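# Close the door between two rooms until it latches

## Task

Push the door separating the two rooms fully shut so that its latch catches. At the end, no object other than the robot and the door may lie even partly within the yellow tape on the floor (resting on the tape line itself is allowed). The coffee table must be standing upright. The robot must not topple or be left leaning. The door must stay latched on its own; it does not count if only the robot holds it there.

## Robot and tools

Robot: a Hello Robot Stretch 3. It has a two-wheeled base 0.33 m long and 0.34 m wide, a lift that slides up a mast, and a single telescoping arm that reaches out to the robot's RIGHT side. The arm cannot move forward, so to move the gripper forward you drive the base. The base turns on the spot about the point midway between its wheels, 0.05 m behind its front edge. It cannot drive sideways. With the arm pulled in and the wrist folded, a spin sweeps a circle of 0.28 m radius. An unfolded, level wrist reaches outside that circle.

Frames: the base frame has its origin on the floor between the drive wheels, x forward, y left, z up. The odometry frame is the base frame where the scene started. Heading is positive to the left, from -3.142 to 3.142.

Cameras: head_camera (896x504) and nav_camera (fisheye, 672x504) both ride on the head and are aimed by head_pan_rad and head_tilt_rad. wrist_camera (644x364) is on the gripper.

Tool execute_actions takes "actions", a list run in order. An empty list only returns the current state and images. Each action may hold:
- "robot": one command, a list (queue) of at most 8 commands run in turn, or {"stop": true}, which brakes everything and clears the queue.
- "steps": how long the action lasts, 1 to 450 control steps at 30 per second. {"steps": n} alone just waits.
- "until": an early exit test, used only together with steps.
A command may contain "base", "joints" and "contact_limits", which all start together. Motions keep running across later actions and while you think. Inside a queue, {"pause_s": s} waits s seconds (15 at most). A queued command starts only after every motion of the one before has ended "done".

"base" holds exactly one key. {"translate_m": d} is a relative move of d metres, straight along the base's current heading, measured from where the base is when the command begins. Forward is positive and |d| is at most 1. {"rotate_rad": a} is a relative turn in place of a radians. Counter-clockwise (left) is positive and |a| is at most 3.2.

"joints" holds absolute targets for named joints. Joints you leave out keep their current goals.
- lift_m: arm height on the mast, 0 to 1.1 m.
- arm_m: extension, 0 to 0.52 m.
- wrist_yaw_rad: -1.345 to 4.42. 0 points along the arm, positive swings toward the front, and 3.0 is folded over the base.
- wrist_pitch_rad: -1.57 to 0.451. 0 is level and negative tips the fingers down.
- wrist_roll_rad: -2.911 to 2.911. At 0 the fingers sit side by side.
- gripper_m: -0.089 to 0.179, larger is wider. The real fingertip gap is smaller than this value.
- head_pan_rad: -3.953 to 1.73. 0 is forward, positive is left, -1.57 looks along the arm.
- head_tilt_rad: -1.53 to 0.419. Negative looks down.
"contact_limits": {"arm_m": e} sets the motor effort in percent (1 to 100) at which the arm's motion halts with contact_stop. Lower values are gentler. The limit lasts until the arm's next command.

If any number is out of range or the call is malformed, the whole call is rejected and nothing new runs. A new command overrides at once: joints it names head for their new goals, and any older queue is dropped.

"until" forms: {"robot": {"status": "ended"}} fires when nothing reports "moving" and no queue is "running". You can also compare fields, e.g. {"robot": {"arm_m": [">", 0.3], "base_status": ["!=", "moving"]}}, using =, !=, <, <=, > and >=. Status fields take a word or ["!=","moving"]. {"any": {"status": "ended"}} fires when the first motion or queue finishes.

Speed: the base is fast (0.30 m/s, 1.9 rad/s) only when stowed, meaning lift_m < 0.30, arm_m < 0.03 and wrist_yaw_rad > 2.54. Otherwise it is limited to 0.10 m/s and 0.63 rad/s.

Tool zoom_image: "camera" (head_camera, nav_camera or wrist_camera) and "region" [x0, y0, x1, y1] in that camera's pixels, origin top-left, at most 504x504. It returns an enlarged crop of the latest image.

Tool finished_scene: "scene" is the number of the current scene. Wait until all motion has ended first, because anything still moving is braked during the final hold.

Result lines:
- base_status shows progress as (translate_m done of goal), counted from wheel turns.
- joint_goals and joint_status give each joint's goal and state: moving, done, off_target (came to rest short of its goal and may still be pushing), contact_stop (the joint went slack), time_out, stopped, not_commanded or torque_fault.
- measured_speeds gives encoder speeds.
- refusals, queue (idle/running/done/dropped/stopped) and queue_left describe command handling. Lines starting "refused:" or "dropped:" explain problems.
- robot.on_its_own appears when the robot has changed a goal, a joint is slack or its servo is off, or the base is tilted 3 degrees or more.
- base_tilt gives forward and right lean in degrees.
- motor_effort gives signed percent per motor, with the peak in brackets.
- lidar_m gives 12 distances in 30-degree sectors, counter-clockwise from straight ahead, at 0.17 m height.
- wrist_depth_mm and head_depth_mm are 7x7 grids of depth values.

Things to avoid:
- Tipping. Pushing on something rigid with the gripper above about 0.45 m, pushing again after a contact_stop, driving while hooked on something fixed, or snagging furniture (worst when reversing) can topple the robot. If it leans, reverse the last move in small steps and pull the gripper free. If it stays tipped, drop lift_m to about 0.2.
- Self-collision. Fold or unfold the wrist only with lift_m between 0.32 and 0.95, wrist_pitch_rad -0.4 and roll near 0. Keep pitch at -0.5 or lower whenever yaw is below -0.4.
- Stalling the wrist servos. They shut off for 10 s after prolonged strain.
- Slamming the door, hard impacts, and knocking objects into the taped zone or over. The coffee table in particular must stay upright.

Loose objects may occasionally be nudged by outside forces.

Each tool is called after ">>>" by a JSON object that holds its "method" and its "body", one argument or row to a line.

## Session

>>> {"method": "execute_actions", "body": {
  "actions": []
}}

Scene clock: 0.00 s.
robot.base_odometry: x=+0.000 y=+0.000 heading=+0.000 (m, m, rad; robot's odometry frame)
robot.turned_by_wheels: +0.000 (rad since the last result)
robot.turned_by_imu: +0.000 (rad since the last result)
robot.base_tilt: forward=+0.3 right=+2.2 (deg)
robot.lidar_m: 1.16 0.74 0.67 0.68 0.83 0.76 0.76 0.93 1.36 1.38 1.69 1.46
robot.head_depth_mm: 1649 1650 1640 1630 1644 1633 1618 / 1710 1707 1720 1693 1694 1683 1682 / 1790 1791 1772 1765 1758 1773 1744 / 1688 1713 1713 1772 1808 1797 1794 / 1344 1362 1369 1397 1428 1445 1480 / 1122 1137 1155 1168 1182 1194 1211 / 966 978 982 998 1005 1020 1031
robot.base_status: not_commanded
robot.joint_positions: lift_m=+0.386 arm_m=-0.001 wrist_yaw_rad=+2.941 wrist_pitch_rad=-0.517 wrist_roll_rad=-0.009 gripper_m=+0.037 head_pan_rad=-0.003 head_tilt_rad=+0.008
robot.joint_goals: lift_m=+0.386 arm_m=-0.001 wrist_yaw_rad=+2.941 wrist_pitch_rad=-0.517 wrist_roll_rad=-0.009 gripper_m=+0.037 head_pan_rad=-0.003 head_tilt_rad=+0.008
robot.joint_status: lift_m=not_commanded arm_m=not_commanded wrist_yaw_rad=not_commanded wrist_pitch_rad=not_commanded wrist_roll_rad=not_commanded gripper_m=not_commanded head_pan_rad=not_commanded head_tilt_rad=not_commanded
robot.measured_speeds: translate_m=+0.000 rotate_rad=+0.000 lift_m=+0.000 arm_m=+0.000 wrist_yaw_rad=+0.000 wrist_pitch_rad=+0.000 wrist_roll_rad=+0.000 head_pan_rad=+0.000 head_tilt_rad=+0.000
robot: refusals=0 queue=idle queue_left=0
robot.motor_effort: left_wheel=-1 right_wheel=+1 lift_m=+40 arm_m=-1 wrist_yaw_rad=+0 wrist_pitch_rad=+4 wrist_roll_rad=-1 gripper_m=-1 head_pan_rad=+0 head_tilt_rad=+1 (%)
robot.hand_pose: x=+0.0207 y=+0.0628 z=+0.3769 quat_wxyz=(+0.248, +0.695, +0.113, +0.666) (m; robot's base frame)
robot.wrist_depth_mm: - 703 678 663 639 629 598 / 766 758 730 706 686 680 648 / 798 832 821 790 756 739 690 / 741 - 761 774 802 778 773 / 625 - 684 674 684 704 711 / 563 557 - 571 586 604 606 / 495 519 - 519 500 527 532
pictures: head_camera (sideways: a quarter turn clockwise sets it upright), nav_camera (sideways: a quarter turn counterclockwise sets it upright), wrist_camera
Images, in order (width x height): head_camera 896x504, nav_camera 672x504, wrist_camera 644x364.

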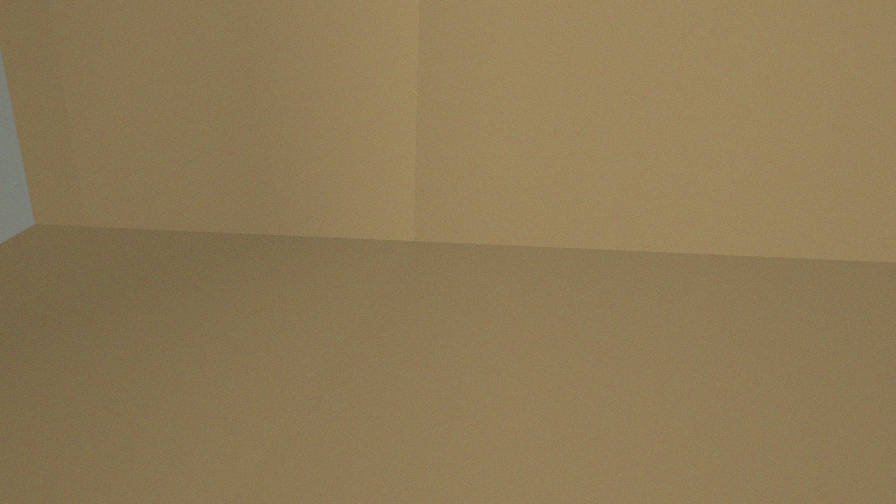

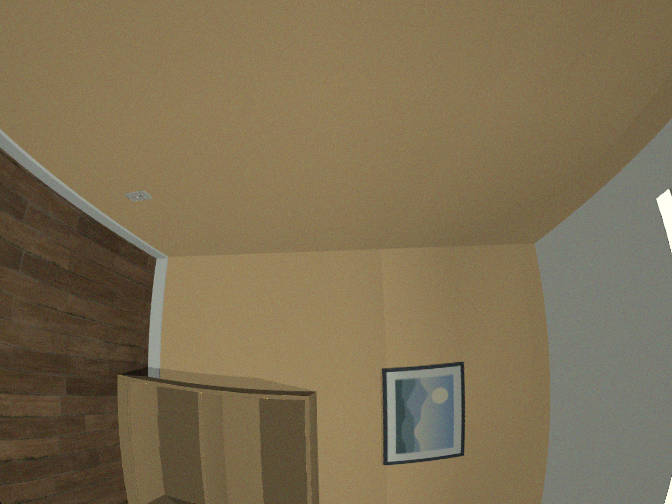

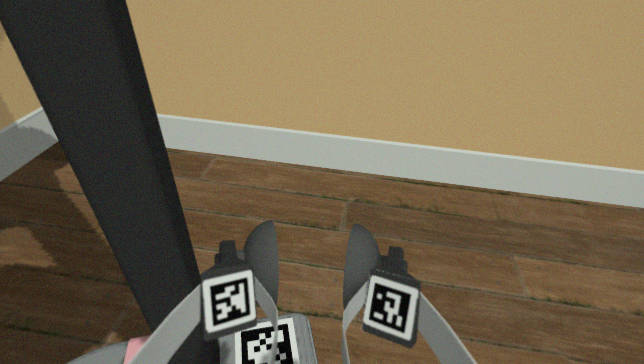

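>>> {"method": "execute_actions", "body": {
  "actions": [
    {"robot":{"joints":{"head_pan_rad":-1.57,"head_tilt_rad":-0.6}},"steps":450,"until":{"robot":{"status":"ended"}}}
  ]
}}

>>> {"method": "execute_actions", "body": {
  "actions": [
    {"robot":{"joints":{"head_pan_rad":-3.14,"head_tilt_rad":-0.6}},"steps":450,"until":{"robot":{"status":"ended"}}}
  ]
}}

>>> {"method": "execute_actions", "body": {
  "actions": [
    {"robot":{"joints":{"head_pan_rad":1.57,"head_tilt_rad":-0.6}},"steps":450,"until":{"robot":{"status":"ended"}}}
  ]
}}

Scene clock: 1.97 s.
robot.base_odometry: x=+0.000 y=+0.000 heading=+0.000 (m, m, rad; robot's odometry frame)
robot.turned_by_wheels: +0.000 (rad since the last result)
robot.turned_by_imu: +0.000 (rad since the last result)
robot.base_tilt: forward=+0.3 right=+2.1 (deg)
robot.lidar_m: 1.16 0.74 0.67 0.68 0.83 0.76 0.76 0.93 1.36 1.39 1.68 1.46
robot.head_depth_mm: 1126 1221 1340 1477 1630 1499 1272 / 2703 2840 1465 1570 1692 1500 1264 / 2780 3017 3119 2298 1807 1484 1262 / 2915 3146 3143 2298 1794 1482 1271 / 3028 3227 3116 2261 1765 1476 1255 / 2711 2894 2943 2277 1779 1464 1264 / 2377 2473 2677 2238 1791 1462 1248
robot.base_status: not_commanded
robot.joint_positions: lift_m=+0.386 arm_m=-0.001 wrist_yaw_rad=+2.941 wrist_pitch_rad=-0.517 wrist_roll_rad=-0.009 gripper_m=+0.037 head_pan_rad=-1.563 head_tilt_rad=-0.592
robot.joint_goals: lift_m=+0.386 arm_m=-0.001 wrist_yaw_rad=+2.941 wrist_pitch_rad=-0.517 wrist_roll_rad=-0.009 gripper_m=+0.037 head_pan_rad=-1.570 head_tilt_rad=-0.600
robot.joint_status: lift_m=not_commanded arm_m=not_commanded wrist_yaw_rad=not_commanded wrist_pitch_rad=not_commanded wrist_roll_rad=not_commanded gripper_m=not_commanded head_pan_rad=done head_tilt_rad=done
robot.measured_speeds: translate_m=+0.000 rotate_rad=+0.000 lift_m=+0.000 arm_m=+0.000 wrist_yaw_rad=+0.000 wrist_pitch_rad=+0.000 wrist_roll_rad=+0.000 head_pan_rad=+0.000 head_tilt_rad=+0.000
robot: refusals=0 queue=done queue_left=0
robot.motor_effort: left_wheel=-1(1) right_wheel=+1(1) lift_m=+40(40) arm_m=+0(1) wrist_yaw_rad=+0(0) wrist_pitch_rad=+4(4) wrist_roll_rad=-1(1) gripper_m=+0(1) head_pan_rad=-4(51) head_tilt_rad=-3(22) (%)
robot.hand_pose: x=+0.0207 y=+0.0628 z=+0.3769 quat_wxyz=(+0.248, +0.695, +0.113, +0.666) (m; robot's base frame)
robot.wrist_depth_mm: - 711 676 667 631 614 584 / 747 776 768 721 696 670 662 / 785 842 817 775 743 721 698 / 763 - 774 802 788 767 748 / 656 - 679 672 688 684 703 / 564 549 - 594 602 585 589 / 495 512 - 509 502 523 534
pictures: head_camera (sideways: a quarter turn clockwise sets it upright), nav_camera (sideways: a quarter turn counterclockwise sets it upright), wrist_camera
Images, in order (width x height): head_camera 896x504, nav_camera 672x504, wrist_camera 644x364.

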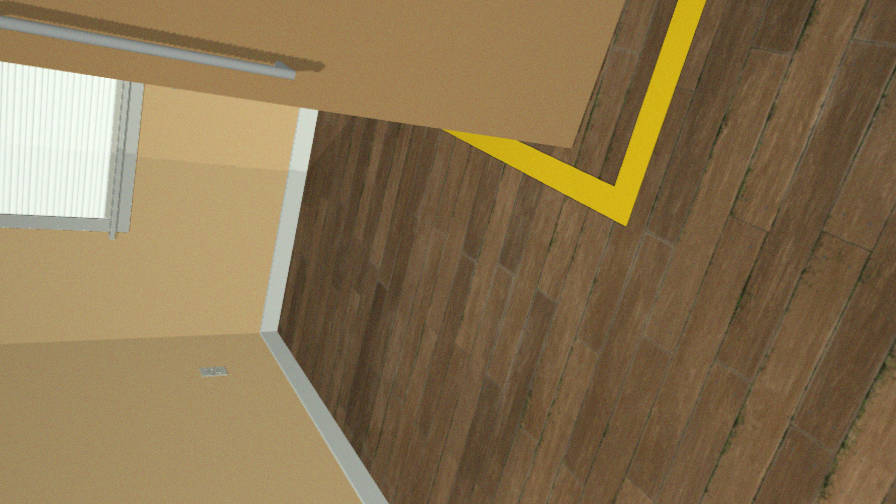

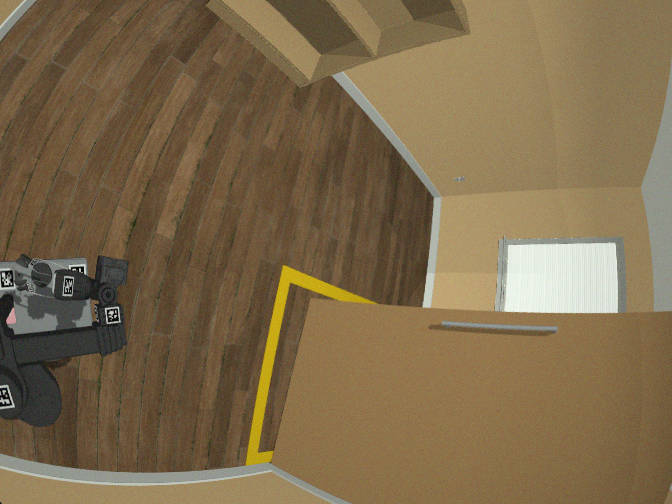

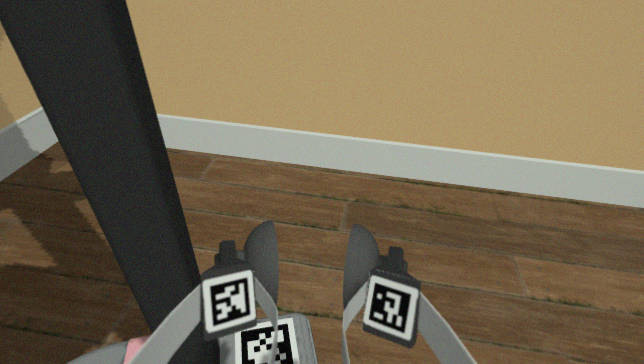

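Scene clock: 3.30 s.
robot.base_odometry: x=+0.000 y=+0.000 heading=+0.000 (m, m, rad; robot's odometry frame)
robot.turned_by_wheels: +0.000 (rad since the last result)
robot.turned_by_imu: +0.000 (rad since the last result)
robot.base_tilt: forward=+0.4 right=+2.0 (deg)
robot.lidar_m: 1.16 0.74 0.67 0.68 0.83 0.76 0.76 0.94 1.36 1.39 1.69 1.46
robot.head_depth_mm: 612 666 724 802 894 1012 1157 / 635 691 757 842 948 1086 1210 / 657 719 793 887 1001 1156 1237 / 683 753 833 935 1052 1235 1269 / 712 785 875 988 1140 1328 1254 / 742 820 921 1047 1210 1396 1264 / 779 865 975 1120 1297 1428 1246
robot.base_status: not_commanded
robot.joint_positions: lift_m=+0.386 arm_m=-0.001 wrist_yaw_rad=+2.941 wrist_pitch_rad=-0.517 wrist_roll_rad=-0.009 gripper_m=+0.037 head_pan_rad=-3.133 head_tilt_rad=-0.592
robot.joint_goals: lift_m=+0.386 arm_m=-0.001 wrist_yaw_rad=+2.941 wrist_pitch_rad=-0.517 wrist_roll_rad=-0.009 gripper_m=+0.037 head_pan_rad=-3.140 head_tilt_rad=-0.600
robot.joint_status: lift_m=not_commanded arm_m=not_commanded wrist_yaw_rad=not_commanded wrist_pitch_rad=not_commanded wrist_roll_rad=not_commanded gripper_m=not_commanded head_pan_rad=done head_tilt_rad=done
robot.measured_speeds: translate_m=+0.000 rotate_rad=+0.000 lift_m=+0.000 arm_m=+0.000 wrist_yaw_rad=+0.000 wrist_pitch_rad=+0.000 wrist_roll_rad=+0.000 head_pan_rad=+0.000 head_tilt_rad=+0.000
robot: refusals=0 queue=done queue_left=0
robot.motor_effort: left_wheel=-1(1) right_wheel=+1(1) lift_m=+40(40) arm_m=+0(0) wrist_yaw_rad=+1(0) wrist_pitch_rad=+5(4) wrist_roll_rad=-1(1) gripper_m=+0(0) head_pan_rad=-4(50) head_tilt_rad=-3(4) (%)
robot.hand_pose: x=+0.0207 y=+0.0628 z=+0.3769 quat_wxyz=(+0.248, +0.695, +0.113, +0.666) (m; robot's base frame)
robot.wrist_depth_mm: - 691 681 670 645 610 593 / 781 768 751 714 699 666 638 / 793 835 800 814 776 727 702 / 758 - 795 798 782 769 747 / 643 - 671 666 689 687 704 / 560 556 - 570 600 598 586 / 490 517 - 511 501 526 528
pictures: head_camera (sideways: a quarter turn clockwise sets it upright), nav_camera (sideways: a quarter turn counterclockwise sets it upright), wrist_camera
Images, in order (width x height): head_camera 896x504, nav_camera 672x504, wrist_camera 644x364.

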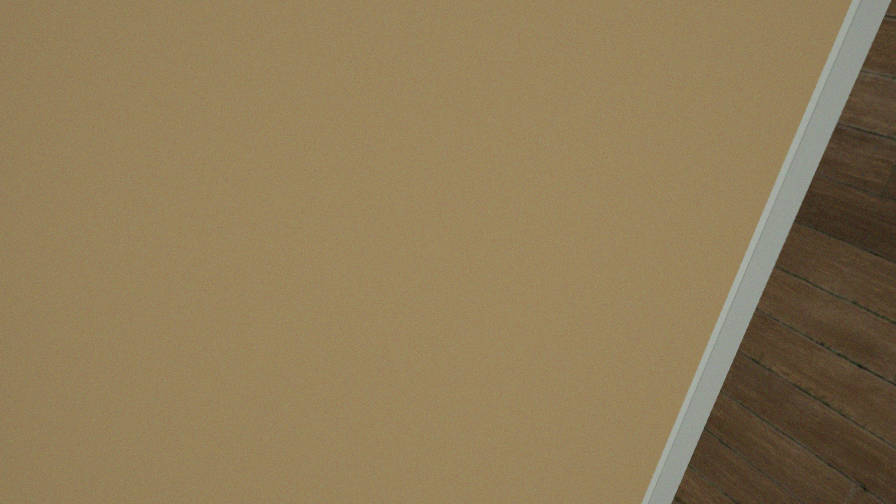

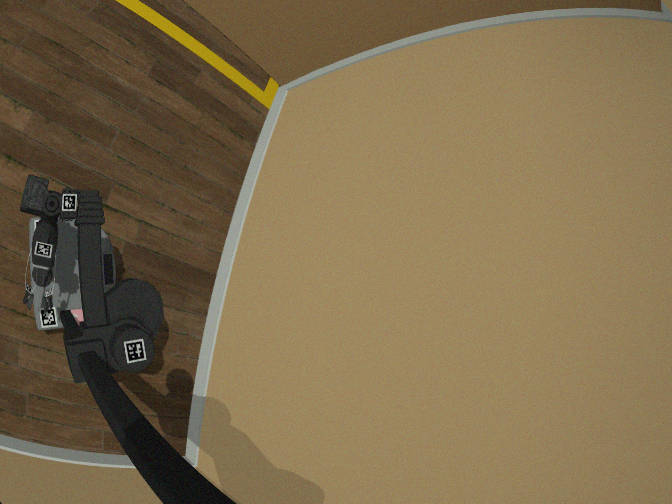

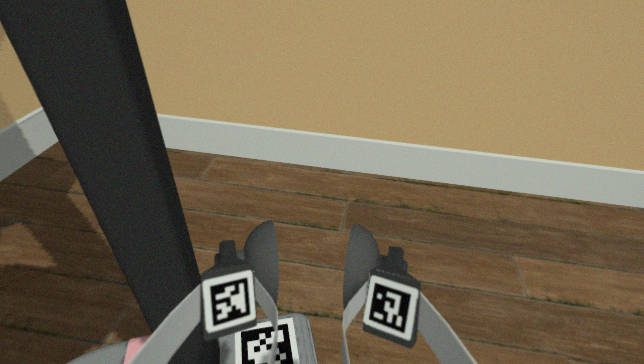

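Scene clock: 5.93 s.
robot.base_odometry: x=+0.000 y=+0.000 heading=+0.000 (m, m, rad; robot's odometry frame)
robot.turned_by_wheels: +0.000 (rad since the last result)
robot.turned_by_imu: +0.000 (rad since the last result)
robot.base_tilt: forward=+0.3 right=+2.2 (deg)
robot.lidar_m: 1.16 0.74 0.67 0.68 0.83 0.76 0.76 0.94 1.36 1.38 1.69 1.46
robot.head_depth_mm: 533 579 633 697 784 890 1019 / 552 602 659 735 828 937 1098 / 572 624 690 767 871 1004 1164 / 593 651 719 809 921 1075 1209 / 618 678 758 856 977 1147 1251 / 643 712 796 907 1048 1240 1256 / 670 746 841 961 1126 1320 1284
robot.base_status: not_commanded
robot.joint_positions: lift_m=+0.386 arm_m=-0.001 wrist_yaw_rad=+2.941 wrist_pitch_rad=-0.517 wrist_roll_rad=-0.009 gripper_m=+0.037 head_pan_rad=+1.563 head_tilt_rad=-0.592
robot.joint_goals: lift_m=+0.386 arm_m=-0.001 wrist_yaw_rad=+2.941 wrist_pitch_rad=-0.517 wrist_roll_rad=-0.009 gripper_m=+0.037 head_pan_rad=+1.570 head_tilt_rad=-0.600
robot.joint_status: lift_m=not_commanded arm_m=not_commanded wrist_yaw_rad=not_commanded wrist_pitch_rad=not_commanded wrist_roll_rad=not_commanded gripper_m=not_commanded head_pan_rad=done head_tilt_rad=done
robot.measured_speeds: translate_m=+0.000 rotate_rad=+0.000 lift_m=+0.000 arm_m=+0.000 wrist_yaw_rad=+0.000 wrist_pitch_rad=+0.000 wrist_roll_rad=+0.000 head_pan_rad=+0.000 head_tilt_rad=+0.000
robot: refusals=0 queue=done queue_left=0
robot.motor_effort: left_wheel=-1(1) right_wheel=+1(1) lift_m=+40(40) arm_m=+0(1) wrist_yaw_rad=-1(0) wrist_pitch_rad=+4(4) wrist_roll_rad=-1(1) gripper_m=+0(1) head_pan_rad=+4(51) head_tilt_rad=-2(4) (%)
robot.hand_pose: x=+0.0207 y=+0.0628 z=+0.3769 quat_wxyz=(+0.248, +0.695, +0.113, +0.666) (m; robot's base frame)
robot.wrist_depth_mm: - 714 670 657 633 615 589 / 757 763 747 708 682 666 639 / 772 828 816 786 763 701 721 / 737 - 785 774 797 758 747 / 655 - 660 670 681 677 711 / 568 556 - 600 596 595 611 / 495 515 - 516 511 542 528
pictures: head_camera (sideways: a quarter turn clockwise sets it upright), nav_camera (sideways: a quarter turn counterclockwise sets it upright), wrist_camera
Images, in order (width x height): head_camera 896x504, nav_camera 672x504, wrist_camera 644x364.

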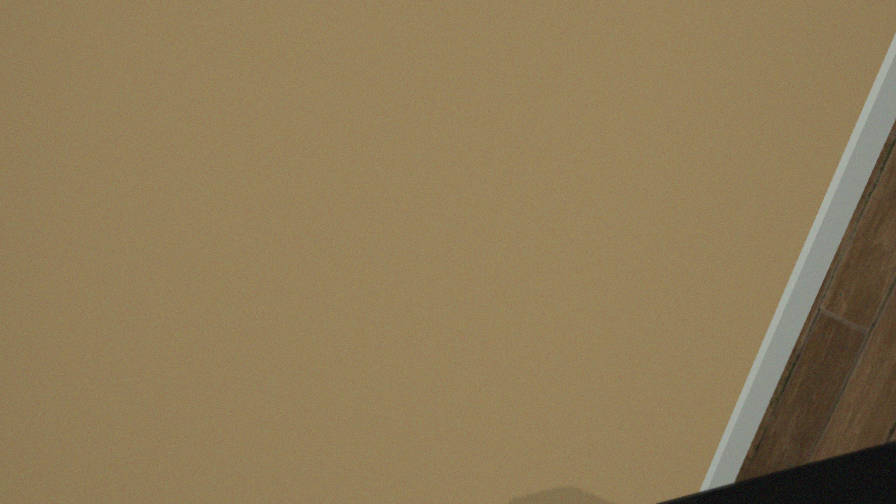

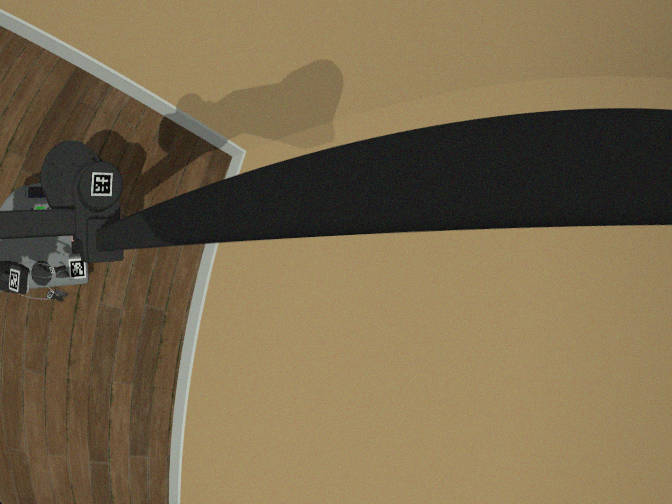

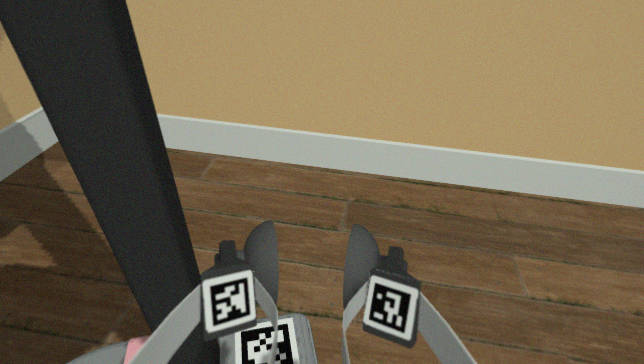

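>>> {"method": "execute_actions", "body": {
  "actions": [
    {"robot":[{"joints":{"lift_m":0.25,"head_pan_rad":-0.5,"head_tilt_rad":-0.5}},{"base":{"rotate_rad":-1.1}}],"steps":450,"until":{"robot":{"status":"ended"}}}
  ]
}}

Scene clock: 11.87 s.
robot.base_odometry: x=+0.000 y=+0.000 heading=-1.100 (m, m, rad; robot's odometry frame)
robot.turned_by_wheels: -1.100 (rad since the last result)
robot.turned_by_imu: -1.105 (rad since the last result)
robot.base_tilt: forward=+0.3 right=+2.1 (deg)
robot.lidar_m: 1.69 1.73 1.26 0.76 0.67 0.67 0.80 0.76 0.76 0.90 1.36 1.37
robot.head_depth_mm: 1110 1200 1298 1397 1533 1605 1341 / 2578 1262 1360 1463 1611 1588 1334 / 2719 2952 3182 2648 1919 1600 1335 / 2798 3110 3317 2626 1955 1600 1329 / 2925 3137 3395 2615 1967 1591 1316 / 2811 3018 3184 2616 1971 1578 1323 / 2433 2585 2730 2583 1963 1571 1324
robot.base_status: done (rotate_rad -1.0999 of -1.1000)
robot.joint_positions: lift_m=+0.251 arm_m=-0.001 wrist_yaw_rad=+2.941 wrist_pitch_rad=-0.517 wrist_roll_rad=-0.009 gripper_m=+0.037 head_pan_rad=-0.493 head_tilt_rad=-0.507
robot.joint_goals: lift_m=+0.250 arm_m=-0.001 wrist_yaw_rad=+2.941 wrist_pitch_rad=-0.517 wrist_roll_rad=-0.009 gripper_m=+0.037 head_pan_rad=-0.500 head_tilt_rad=-0.500
robot.joint_status: lift_m=done arm_m=not_commanded wrist_yaw_rad=not_commanded wrist_pitch_rad=not_commanded wrist_roll_rad=not_commanded gripper_m=not_commanded head_pan_rad=done head_tilt_rad=done
robot.measured_speeds: translate_m=+0.000 rotate_rad=+0.000 lift_m=+0.000 arm_m=+0.000 wrist_yaw_rad=+0.000 wrist_pitch_rad=+0.000 wrist_roll_rad=+0.000 head_pan_rad=+0.000 head_tilt_rad=+0.000
robot: refusals=0 queue=done queue_left=0
robot.motor_effort: left_wheel=+3(14) right_wheel=-1(4) lift_m=+15(43) arm_m=+0(0) wrist_yaw_rad=+1(0) wrist_pitch_rad=+4(4) wrist_roll_rad=-1(1) gripper_m=-1(1) head_pan_rad=-4(53) head_tilt_rad=+2(10) (%)
robot.hand_pose: x=+0.0207 y=+0.0628 z=+0.2418 quat_wxyz=(+0.248, +0.695, +0.113, +0.666) (m; robot's base frame)
robot.wrist_depth_mm: - 710 816 - - - - / - 728 837 918 958 - - / 576 698 709 708 740 762 759 / 549 - 574 573 609 624 617 / 472 - 505 510 507 514 521 / - - - - 443 442 444 / - - - 380 369 389 391
pictures: head_camera (sideways: a quarter turn clockwise sets it upright), nav_camera (sideways: a quarter turn counterclockwise sets it upright), wrist_camera
Images, in order (width x height): head_camera 896x504, nav_camera 672x504, wrist_camera 644x364.

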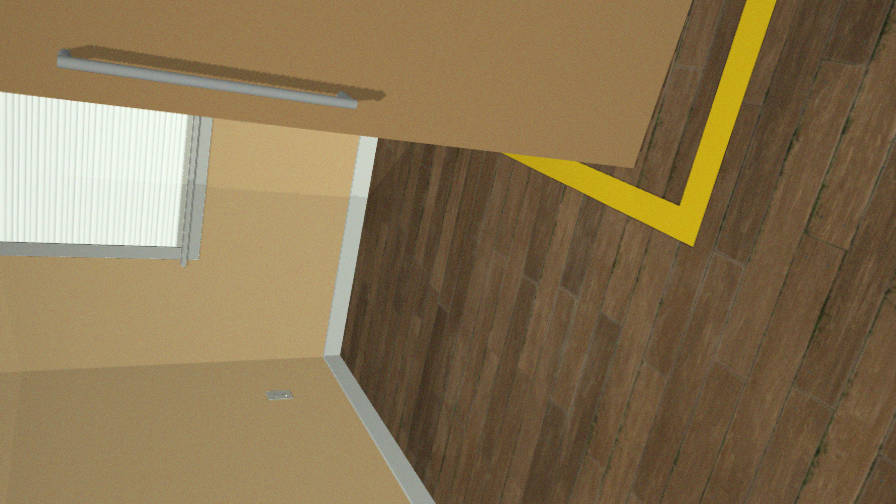

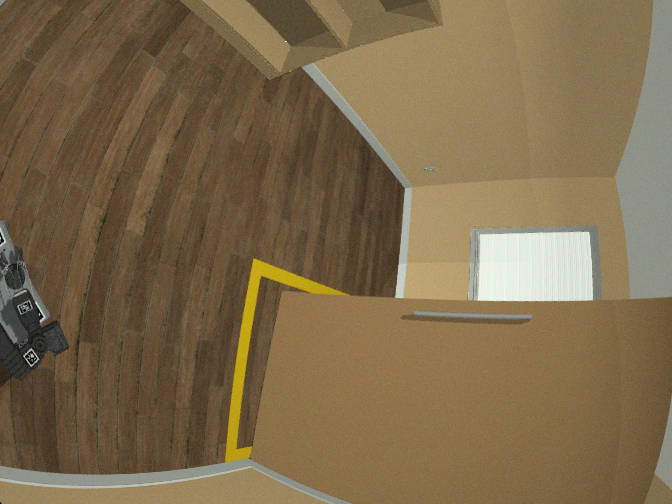

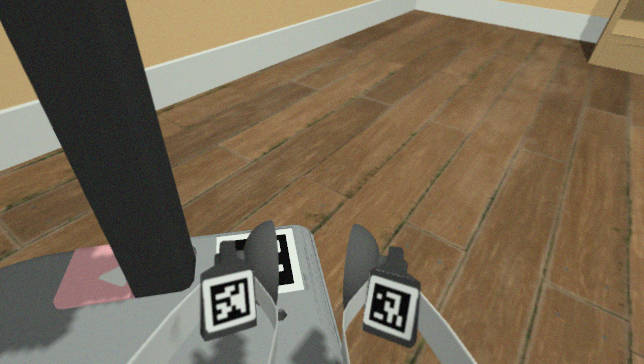

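>>> {"method": "execute_actions", "body": {
  "actions": [
    {"robot":[{"base":{"translate_m":1.0},"joints":{"head_pan_rad":-1.3,"head_tilt_rad":-0.6}},{"base":{"rotate_rad":-0.82}},{"base":{"translate_m":0.8}}],"steps":450,"until":{"robot":{"status":"ended"}}}
  ]
}}

Scene clock: 23.93 s.
robot.base_odometry: x=+0.180 y=-1.643 heading=-1.920 (m, m, rad; robot's odometry frame)
robot.turned_by_wheels: -0.820 (rad since the last result)
robot.turned_by_imu: -0.819 (rad since the last result)
robot.base_tilt: forward=+0.4 right=+2.1 (deg)
robot.lidar_m: 1.62 1.44 1.06 1.03 0.90 1.38 2.16 2.12 1.56 0.49 1.38 1.68
robot.head_depth_mm: 3108 3329 2848 2150 960 675 786 / 3202 3485 3193 2321 1816 1486 1239 / 3307 3555 3124 2313 1793 1477 1271 / 3415 3671 3111 2234 1789 1477 1268 / 3397 3613 3091 2181 1793 1470 1260 / 1486 1617 1782 1772 1723 1473 1258 / 1481 1651 1831 1780 1766 1465 1253
robot.base_status: done (translate_m +0.8000 of +0.8000)
robot.joint_positions: lift_m=+0.251 arm_m=-0.001 wrist_yaw_rad=+2.941 wrist_pitch_rad=-0.517 wrist_roll_rad=-0.009 gripper_m=+0.037 head_pan_rad=-1.293 head_tilt_rad=-0.593
robot.joint_goals: lift_m=+0.250 arm_m=-0.001 wrist_yaw_rad=+2.941 wrist_pitch_rad=-0.517 wrist_roll_rad=-0.009 gripper_m=+0.037 head_pan_rad=-1.300 head_tilt_rad=-0.600
robot.joint_status: lift_m=done arm_m=not_commanded wrist_yaw_rad=not_commanded wrist_pitch_rad=not_commanded wrist_roll_rad=not_commanded gripper_m=not_commanded head_pan_rad=done head_tilt_rad=done
robot.measured_speeds: translate_m=+0.000 rotate_rad=+0.000 lift_m=+0.000 arm_m=+0.000 wrist_yaw_rad=+0.000 wrist_pitch_rad=+0.000 wrist_roll_rad=+0.000 head_pan_rad=+0.000 head_tilt_rad=+0.000
robot: refusals=0 queue=done queue_left=0
robot.motor_effort: left_wheel=+2(16) right_wheel=+0(4) lift_m=+16(16) arm_m=-1(1) wrist_yaw_rad=-1(1) wrist_pitch_rad=+4(4) wrist_roll_rad=-1(1) gripper_m=+0(1) head_pan_rad=-4(47) head_tilt_rad=-2(8) (%)
robot.hand_pose: x=+0.0207 y=+0.0628 z=+0.2417 quat_wxyz=(+0.248, +0.695, +0.113, +0.666) (m; robot's base frame)
robot.wrist_depth_mm: - 902 950 - - - - / 796 891 901 942 953 - - / 662 687 697 722 740 754 779 / 558 - 575 604 595 606 614 / 472 - 504 511 504 513 516 / - - - - 442 438 437 / - - - 382 374 390 392
pictures: head_camera (sideways: a quarter turn clockwise sets it upright), nav_camera (sideways: a quarter turn counterclockwise sets it upright), wrist_camera
Images, in order (width x height): head_camera 896x504, nav_camera 672x504, wrist_camera 644x364.

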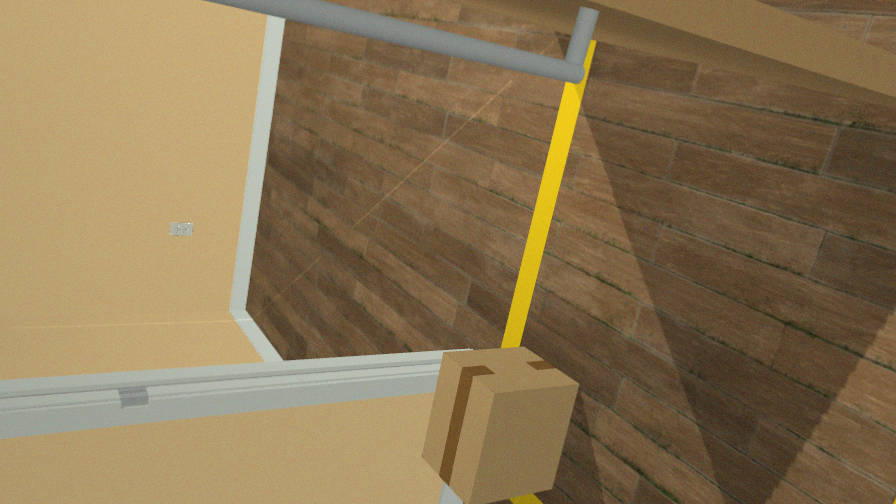

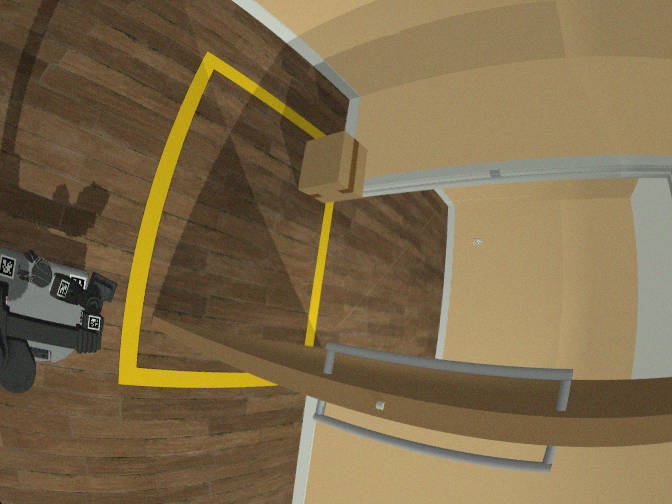

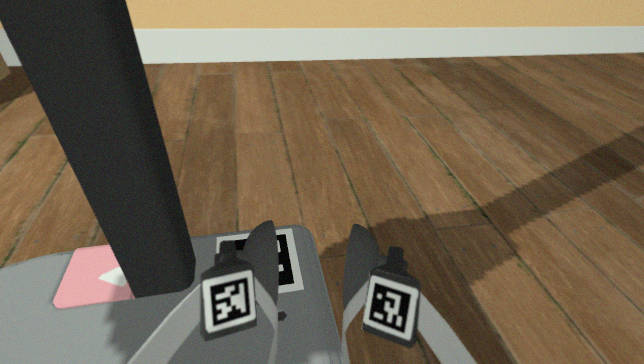

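>>> {"method": "execute_actions", "body": {
  "actions": [
    {"robot":{"base":{"translate_m":0.4},"joints":{"head_pan_rad":-1.75,"head_tilt_rad":-0.65}},"steps":450,"until":{"robot":{"status":"ended"}}}
  ]
}}

Scene clock: 28.10 s.
robot.base_odometry: x=+0.043 y=-2.019 heading=-1.920 (m, m, rad; robot's odometry frame)
robot.turned_by_wheels: +0.000 (rad since the last result)
robot.turned_by_imu: +0.001 (rad since the last result)
robot.base_tilt: forward=+0.3 right=+2.4 (deg)
robot.lidar_m: 1.22 1.27 1.06 1.02 1.06 1.20 2.56 0.69 0.68 1.22 1.22 1.26
robot.head_depth_mm: 1140 1133 1146 1142 1165 1161 1165 / 3322 3471 1594 1599 1619 1406 1230 / 3362 3596 2796 2138 1708 1438 1231 / 3229 3496 2846 2096 1698 1427 1223 / 3196 3501 2814 2128 1711 1425 1231 / 3150 3453 2796 2101 1699 1427 1219 / 3102 3409 2770 2075 1574 1428 1225
robot.base_status: done (translate_m +0.4000 of +0.4000)
robot.joint_positions: lift_m=+0.251 arm_m=-0.001 wrist_yaw_rad=+2.941 wrist_pitch_rad=-0.517 wrist_roll_rad=-0.009 gripper_m=+0.037 head_pan_rad=-1.743 head_tilt_rad=-0.642
robot.joint_goals: lift_m=+0.250 arm_m=-0.001 wrist_yaw_rad=+2.941 wrist_pitch_rad=-0.517 wrist_roll_rad=-0.009 gripper_m=+0.037 head_pan_rad=-1.750 head_tilt_rad=-0.650
robot.joint_status: lift_m=done arm_m=not_commanded wrist_yaw_rad=not_commanded wrist_pitch_rad=not_commanded wrist_roll_rad=not_commanded gripper_m=not_commanded head_pan_rad=done head_tilt_rad=done
robot.measured_speeds: translate_m=+0.000 rotate_rad=+0.000 lift_m=+0.000 arm_m=+0.000 wrist_yaw_rad=+0.000 wrist_pitch_rad=+0.000 wrist_roll_rad=+0.000 head_pan_rad=+0.000 head_tilt_rad=+0.000
robot: refusals=0 queue=done queue_left=0
robot.motor_effort: left_wheel=+2(16) right_wheel=-1(2) lift_m=+16(16) arm_m=-1(1) wrist_yaw_rad=+1(1) wrist_pitch_rad=+4(5) wrist_roll_rad=-1(1) gripper_m=+1(1) head_pan_rad=-4(40) head_tilt_rad=-3(8) (%)
robot.hand_pose: x=+0.0207 y=+0.0628 z=+0.2417 quat_wxyz=(+0.248, +0.695, +0.113, +0.666) (m; robot's base frame)
robot.wrist_depth_mm: - 877 914 - - - - / 779 882 906 914 969 - - / 650 701 688 716 742 746 763 / 541 - 565 585 593 613 640 / 469 - 499 515 505 512 524 / - - - - 446 441 446 / - - - 379 370 391 393
pictures: head_camera (sideways: a quarter turn clockwise sets it upright), nav_camera (sideways: a quarter turn counterclockwise sets it upright), wrist_camera
Images, in order (width x height): head_camera 896x504, nav_camera 672x504, wrist_camera 644x364.

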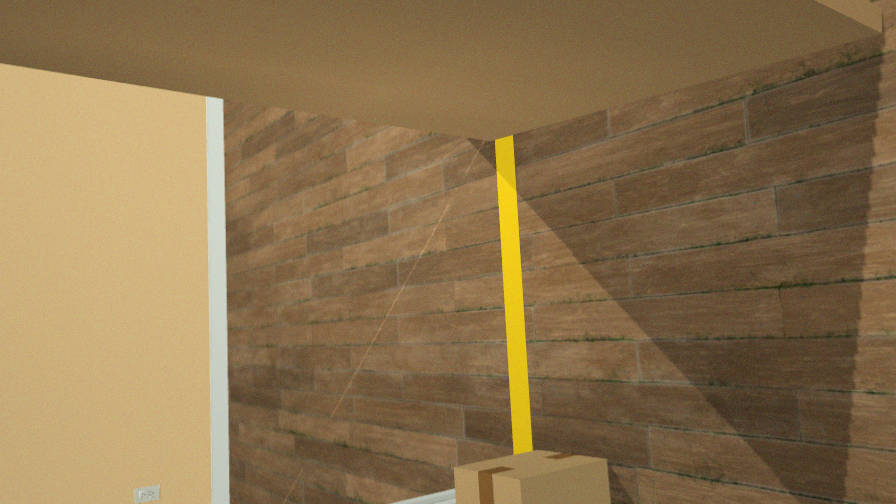

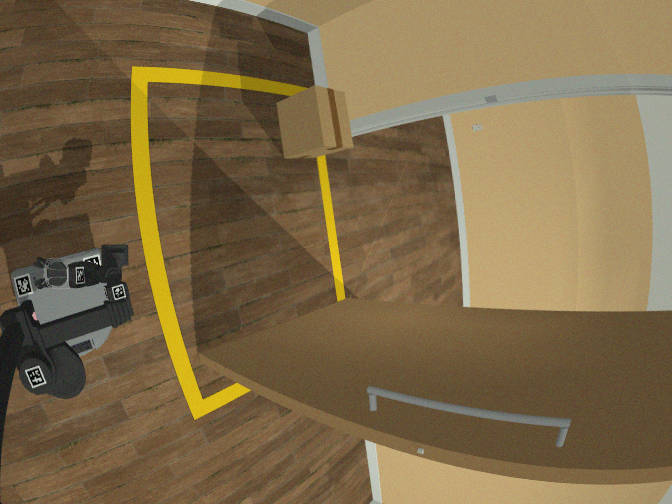

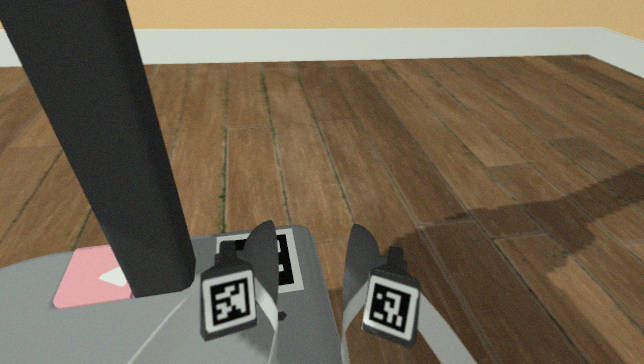

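>>> {"method": "execute_actions", "body": {
  "actions": [
    {"robot":{"base":{"translate_m":0.35},"joints":{"head_pan_rad":-1.6,"head_tilt_rad":-0.62}},"steps":450,"until":{"robot":{"status":"ended"}}}
  ]
}}

Scene clock: 32.60 s.
robot.base_odometry: x=-0.076 y=-2.348 heading=-1.920 (m, m, rad; robot's odometry frame)
robot.turned_by_wheels: +0.000 (rad since the last result)
robot.turned_by_imu: +0.001 (rad since the last result)
robot.base_tilt: forward=+0.1 right=+2.3 (deg)
robot.lidar_m: 0.87 0.90 1.05 1.02 1.06 1.47 2.91 0.95 1.21 1.17 1.22 0.90
robot.head_depth_mm: 3204 3528 2921 2221 1753 1446 1252 / 3185 3488 2930 2182 1751 1464 1247 / 3223 3620 2932 2195 1738 1451 1233 / 3181 3502 2761 2091 1639 1446 1237 / 1300 1425 1608 1697 1593 1443 1238 / 1286 1417 1604 1765 1683 1453 1231 / 1305 1414 1602 1809 1713 1440 1223
robot.base_status: done (translate_m +0.3500 of +0.3500)
robot.joint_positions: lift_m=+0.251 arm_m=-0.001 wrist_yaw_rad=+2.941 wrist_pitch_rad=-0.517 wrist_roll_rad=-0.009 gripper_m=+0.037 head_pan_rad=-1.607 head_tilt_rad=-0.626
robot.joint_goals: lift_m=+0.250 arm_m=-0.001 wrist_yaw_rad=+2.941 wrist_pitch_rad=-0.517 wrist_roll_rad=-0.009 gripper_m=+0.037 head_pan_rad=-1.600 head_tilt_rad=-0.620
robot.joint_status: lift_m=done arm_m=not_commanded wrist_yaw_rad=not_commanded wrist_pitch_rad=not_commanded wrist_roll_rad=not_commanded gripper_m=not_commanded head_pan_rad=done head_tilt_rad=done
robot.measured_speeds: translate_m=+0.000 rotate_rad=+0.000 lift_m=+0.000 arm_m=+0.000 wrist_yaw_rad=+0.000 wrist_pitch_rad=+0.000 wrist_roll_rad=+0.000 head_pan_rad=+0.000 head_tilt_rad=+0.000
robot: refusals=0 queue=done queue_left=0
robot.motor_effort: left_wheel=+2(15) right_wheel=+0(2) lift_m=+16(16) arm_m=-1(1) wrist_yaw_rad=+0(0) wrist_pitch_rad=+4(4) wrist_roll_rad=-1(1) gripper_m=-1(1) head_pan_rad=+4(21) head_tilt_rad=+1(3) (%)
robot.hand_pose: x=+0.0207 y=+0.0628 z=+0.2417 quat_wxyz=(+0.248, +0.695, +0.113, +0.666) (m; robot's base frame)
robot.wrist_depth_mm: - 894 960 - - - 823 / 818 873 905 934 957 - 823 / 656 700 707 694 740 740 755 / 557 - 573 586 603 600 631 / 473 - 516 517 511 514 515 / - - - - 444 443 450 / - - - 377 371 390 394
pictures: head_camera (sideways: a quarter turn clockwise sets it upright), nav_camera (sideways: a quarter turn counterclockwise sets it upright), wrist_camera
Images, in order (width x height): head_camera 896x504, nav_camera 672x504, wrist_camera 644x364.

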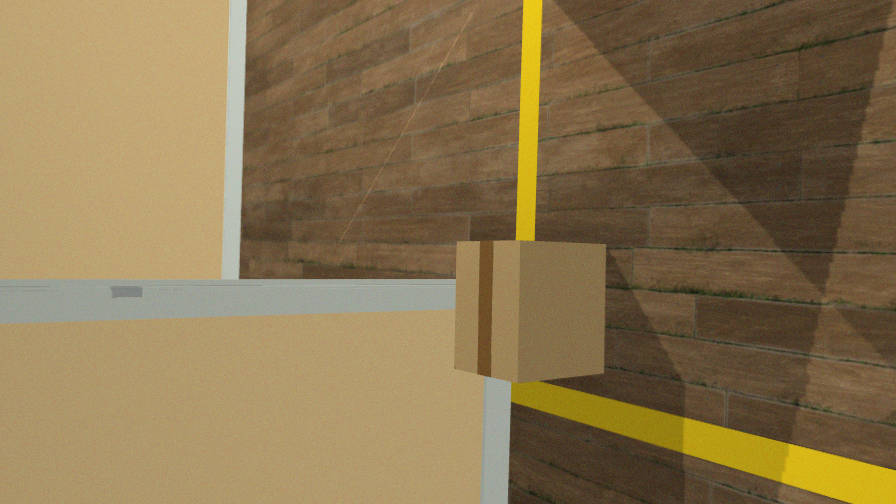

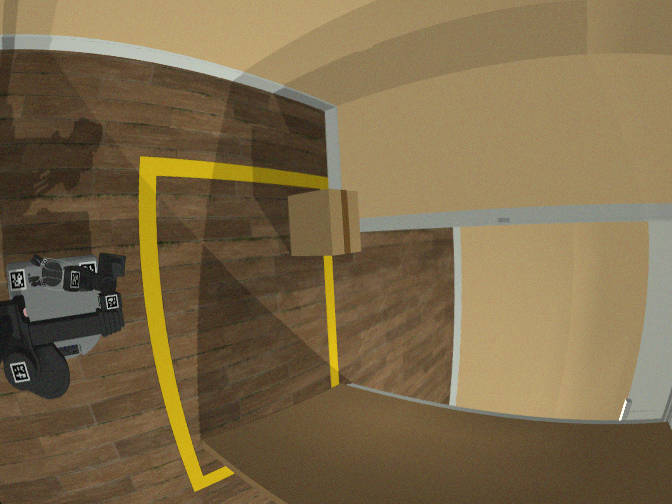

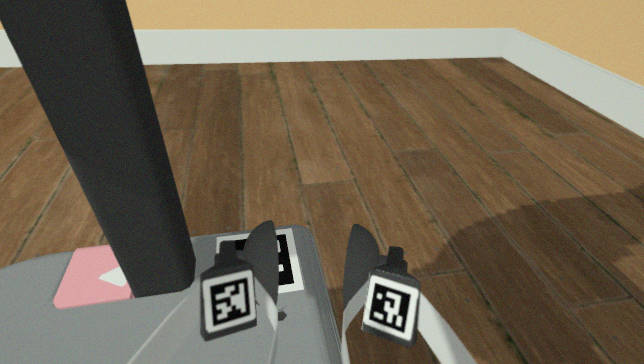

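>>> {"method": "execute_actions", "body": {
  "actions": [
    {"robot":[{"base":{"rotate_rad":-1.873},"joints":{"head_pan_rad":0.0,"head_tilt_rad":-0.7}},{"base":{"translate_m":1.0}},{"base":{"translate_m":0.278}}],"steps":450,"until":{"robot":{"status":"ended"}}}
  ]
}}

Scene clock: 46.90 s.
robot.base_odometry: x=-1.093 y=-1.573 heading=+2.491 (m, m, rad; robot's odometry frame)
robot.turned_by_wheels: -1.873 (rad since the last result)
robot.turned_by_imu: -1.877 (rad since the last result)
robot.base_tilt: forward=+0.5 right=+2.1 (deg)
robot.lidar_m: 2.54 2.53 0.54 0.34 0.34 1.41 2.25 2.14 0.56 0.49 0.49 0.58
robot.head_depth_mm: 2408 2732 2600 1988 1658 1401 1217 / 2323 2619 2573 2012 1637 1395 1202 / 2296 2590 2555 2001 1648 1384 1209 / 2258 2505 2582 1997 1634 1384 1202 / 2208 2461 2562 1987 1642 1379 1201 / 2151 2386 2527 1971 1627 1382 1197 / 2089 2338 2461 1977 1614 1374 1201
robot.base_status: done (translate_m +0.2780 of +0.2780)
robot.joint_positions: lift_m=+0.251 arm_m=-0.001 wrist_yaw_rad=+2.941 wrist_pitch_rad=-0.517 wrist_roll_rad=-0.009 gripper_m=+0.037 head_pan_rad=-0.007 head_tilt_rad=-0.692
robot.joint_goals: lift_m=+0.250 arm_m=-0.001 wrist_yaw_rad=+2.941 wrist_pitch_rad=-0.517 wrist_roll_rad=-0.009 gripper_m=+0.037 head_pan_rad=+0.000 head_tilt_rad=-0.700
robot.joint_status: lift_m=done arm_m=not_commanded wrist_yaw_rad=not_commanded wrist_pitch_rad=not_commanded wrist_roll_rad=not_commanded gripper_m=not_commanded head_pan_rad=done head_tilt_rad=done
robot.measured_speeds: translate_m=+0.000 rotate_rad=+0.000 lift_m=+0.000 arm_m=+0.000 wrist_yaw_rad=+0.000 wrist_pitch_rad=+0.000 wrist_roll_rad=+0.000 head_pan_rad=+0.000 head_tilt_rad=+0.000
robot: refusals=0 queue=done queue_left=0
robot.motor_effort: left_wheel=+2(17) right_wheel=+0(3) lift_m=+16(16) arm_m=-1(1) wrist_yaw_rad=+0(1) wrist_pitch_rad=+4(4) wrist_roll_rad=-1(1) gripper_m=+1(1) head_pan_rad=+4(54) head_tilt_rad=-3(8) (%)
robot.hand_pose: x=+0.0207 y=+0.0628 z=+0.2417 quat_wxyz=(+0.248, +0.695, +0.113, +0.666) (m; robot's base frame)
robot.wrist_depth_mm: - 335 371 539 - - - / 785 355 389 595 958 - - / 660 384 419 665 722 749 782 / 557 - 466 557 607 606 620 / 472 - 497 522 505 517 533 / - - - - 441 438 452 / - - - 380 370 391 389
pictures: head_camera (sideways: a quarter turn clockwise sets it upright), nav_camera (sideways: a quarter turn counterclockwise sets it upright), wrist_camera
Images, in order (width x height): head_camera 896x504, nav_camera 672x504, wrist_camera 644x364.

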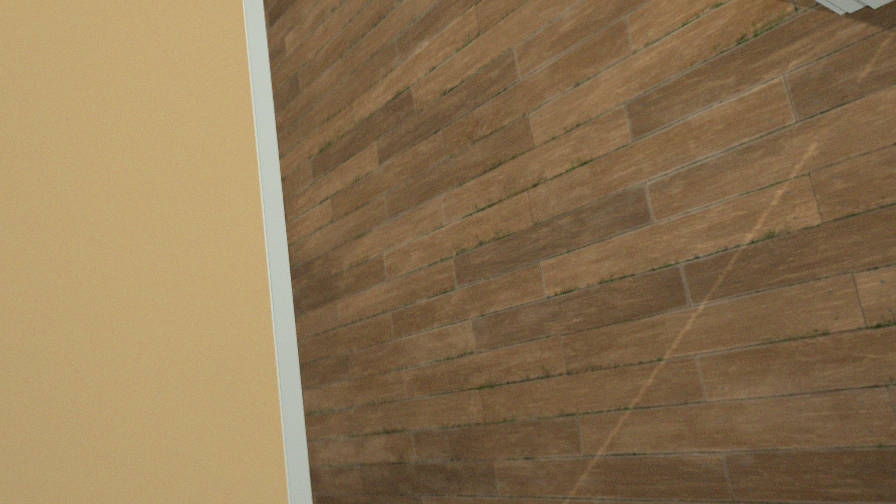

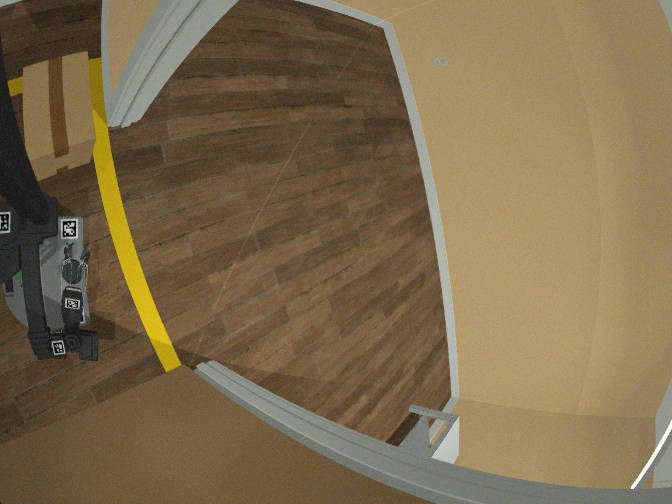

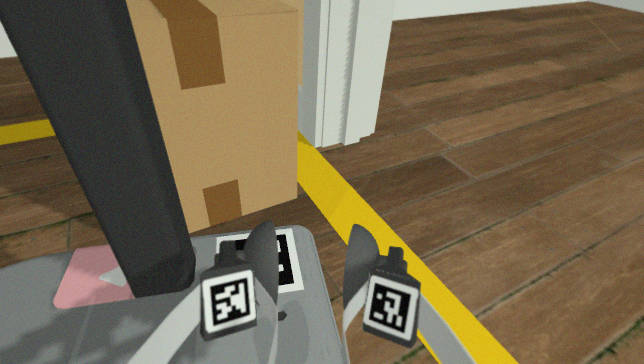

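>>> {"method": "execute_actions", "body": {
  "actions": [
    {"robot":[{"base":{"rotate_rad":1.873},"joints":{"head_pan_rad":-0.1,"head_tilt_rad":-1.15}}],"steps":450,"until":{"robot":{"status":"ended"}}}
  ]
}}

Scene clock: 49.70 s.
robot.base_odometry: x=-1.093 y=-1.573 heading=-1.920 (m, m, rad; robot's odometry frame)
robot.turned_by_wheels: +1.873 (rad since the last result)
robot.turned_by_imu: +1.881 (rad since the last result)
robot.base_tilt: forward=+0.2 right=+2.1 (deg)
robot.lidar_m: 0.34 1.29 1.78 2.25 0.65 0.50 0.49 0.52 2.62 2.54 1.73 0.36
robot.head_depth_mm: 817 823 831 1016 1283 1187 1116 / 1179 1193 1212 1230 1292 1189 - / 1291 1543 1528 1101 1229 1195 - / 1280 1549 1518 1089 1198 1189 - / 1288 1564 1525 1371 1268 1189 - / 1283 1553 1517 1391 1284 1184 1121 / 1273 1562 1514 1395 1279 1193 1110
robot.base_status: done (rotate_rad +1.8729 of +1.8730)
robot.joint_positions: lift_m=+0.251 arm_m=-0.001 wrist_yaw_rad=+2.941 wrist_pitch_rad=-0.517 wrist_roll_rad=-0.009 gripper_m=+0.037 head_pan_rad=-0.093 head_tilt_rad=-1.136
robot.joint_goals: lift_m=+0.250 arm_m=-0.001 wrist_yaw_rad=+2.941 wrist_pitch_rad=-0.517 wrist_roll_rad=-0.009 gripper_m=+0.037 head_pan_rad=-0.100 head_tilt_rad=-1.150
robot.joint_status: lift_m=done arm_m=not_commanded wrist_yaw_rad=not_commanded wrist_pitch_rad=not_commanded wrist_roll_rad=not_commanded gripper_m=not_commanded head_pan_rad=done head_tilt_rad=done
robot.measured_speeds: translate_m=+0.000 rotate_rad=+0.000 lift_m=+0.000 arm_m=+0.000 wrist_yaw_rad=+0.000 wrist_pitch_rad=+0.000 wrist_roll_rad=+0.000 head_pan_rad=+0.000 head_tilt_rad=+0.000
robot: refusals=0 queue=done queue_left=0
robot.motor_effort: left_wheel=-4(15) right_wheel=+3(10) lift_m=+16(16) arm_m=-1(1) wrist_yaw_rad=+0(0) wrist_pitch_rad=+4(5) wrist_roll_rad=-1(1) gripper_m=+0(0) head_pan_rad=-5(14) head_tilt_rad=-5(24) (%)
robot.hand_pose: x=+0.0207 y=+0.0628 z=+0.2417 quat_wxyz=(+0.248, +0.695, +0.113, +0.666) (m; robot's base frame)
robot.wrist_depth_mm: - - - - - - - / - 880 917 955 948 - - / 675 690 702 718 749 754 758 / 555 - 585 585 591 605 633 / 471 - 497 517 512 504 524 / - - - - 437 441 442 / - - - 381 370 386 393
pictures: head_camera (sideways: a quarter turn clockwise sets it upright), nav_camera (sideways: a quarter turn counterclockwise sets it upright), wrist_camera
Images, in order (width x height): head_camera 896x504, nav_camera 672x504, wrist_camera 644x364.

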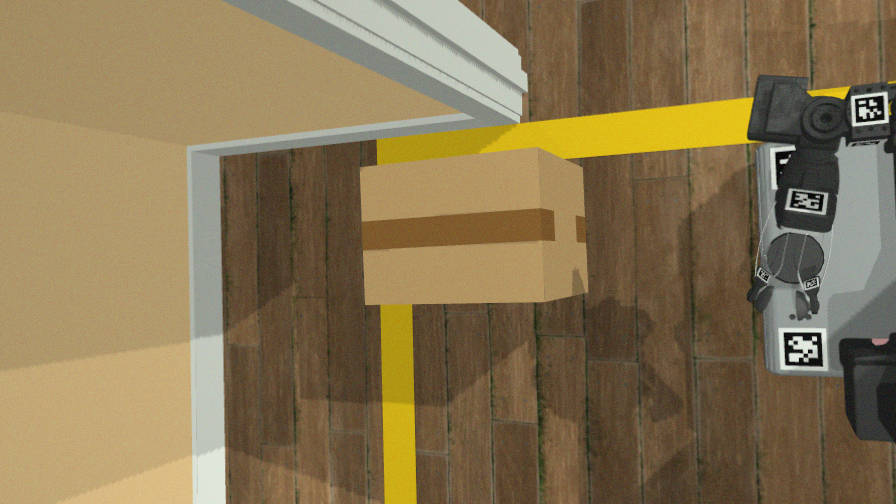

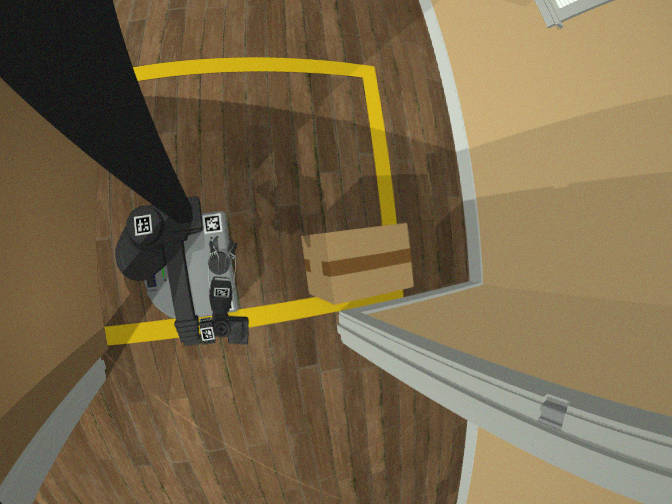

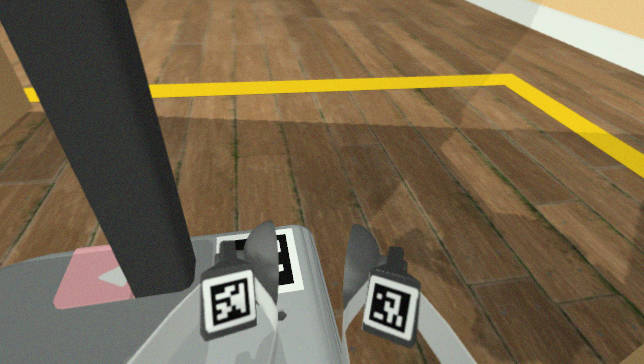

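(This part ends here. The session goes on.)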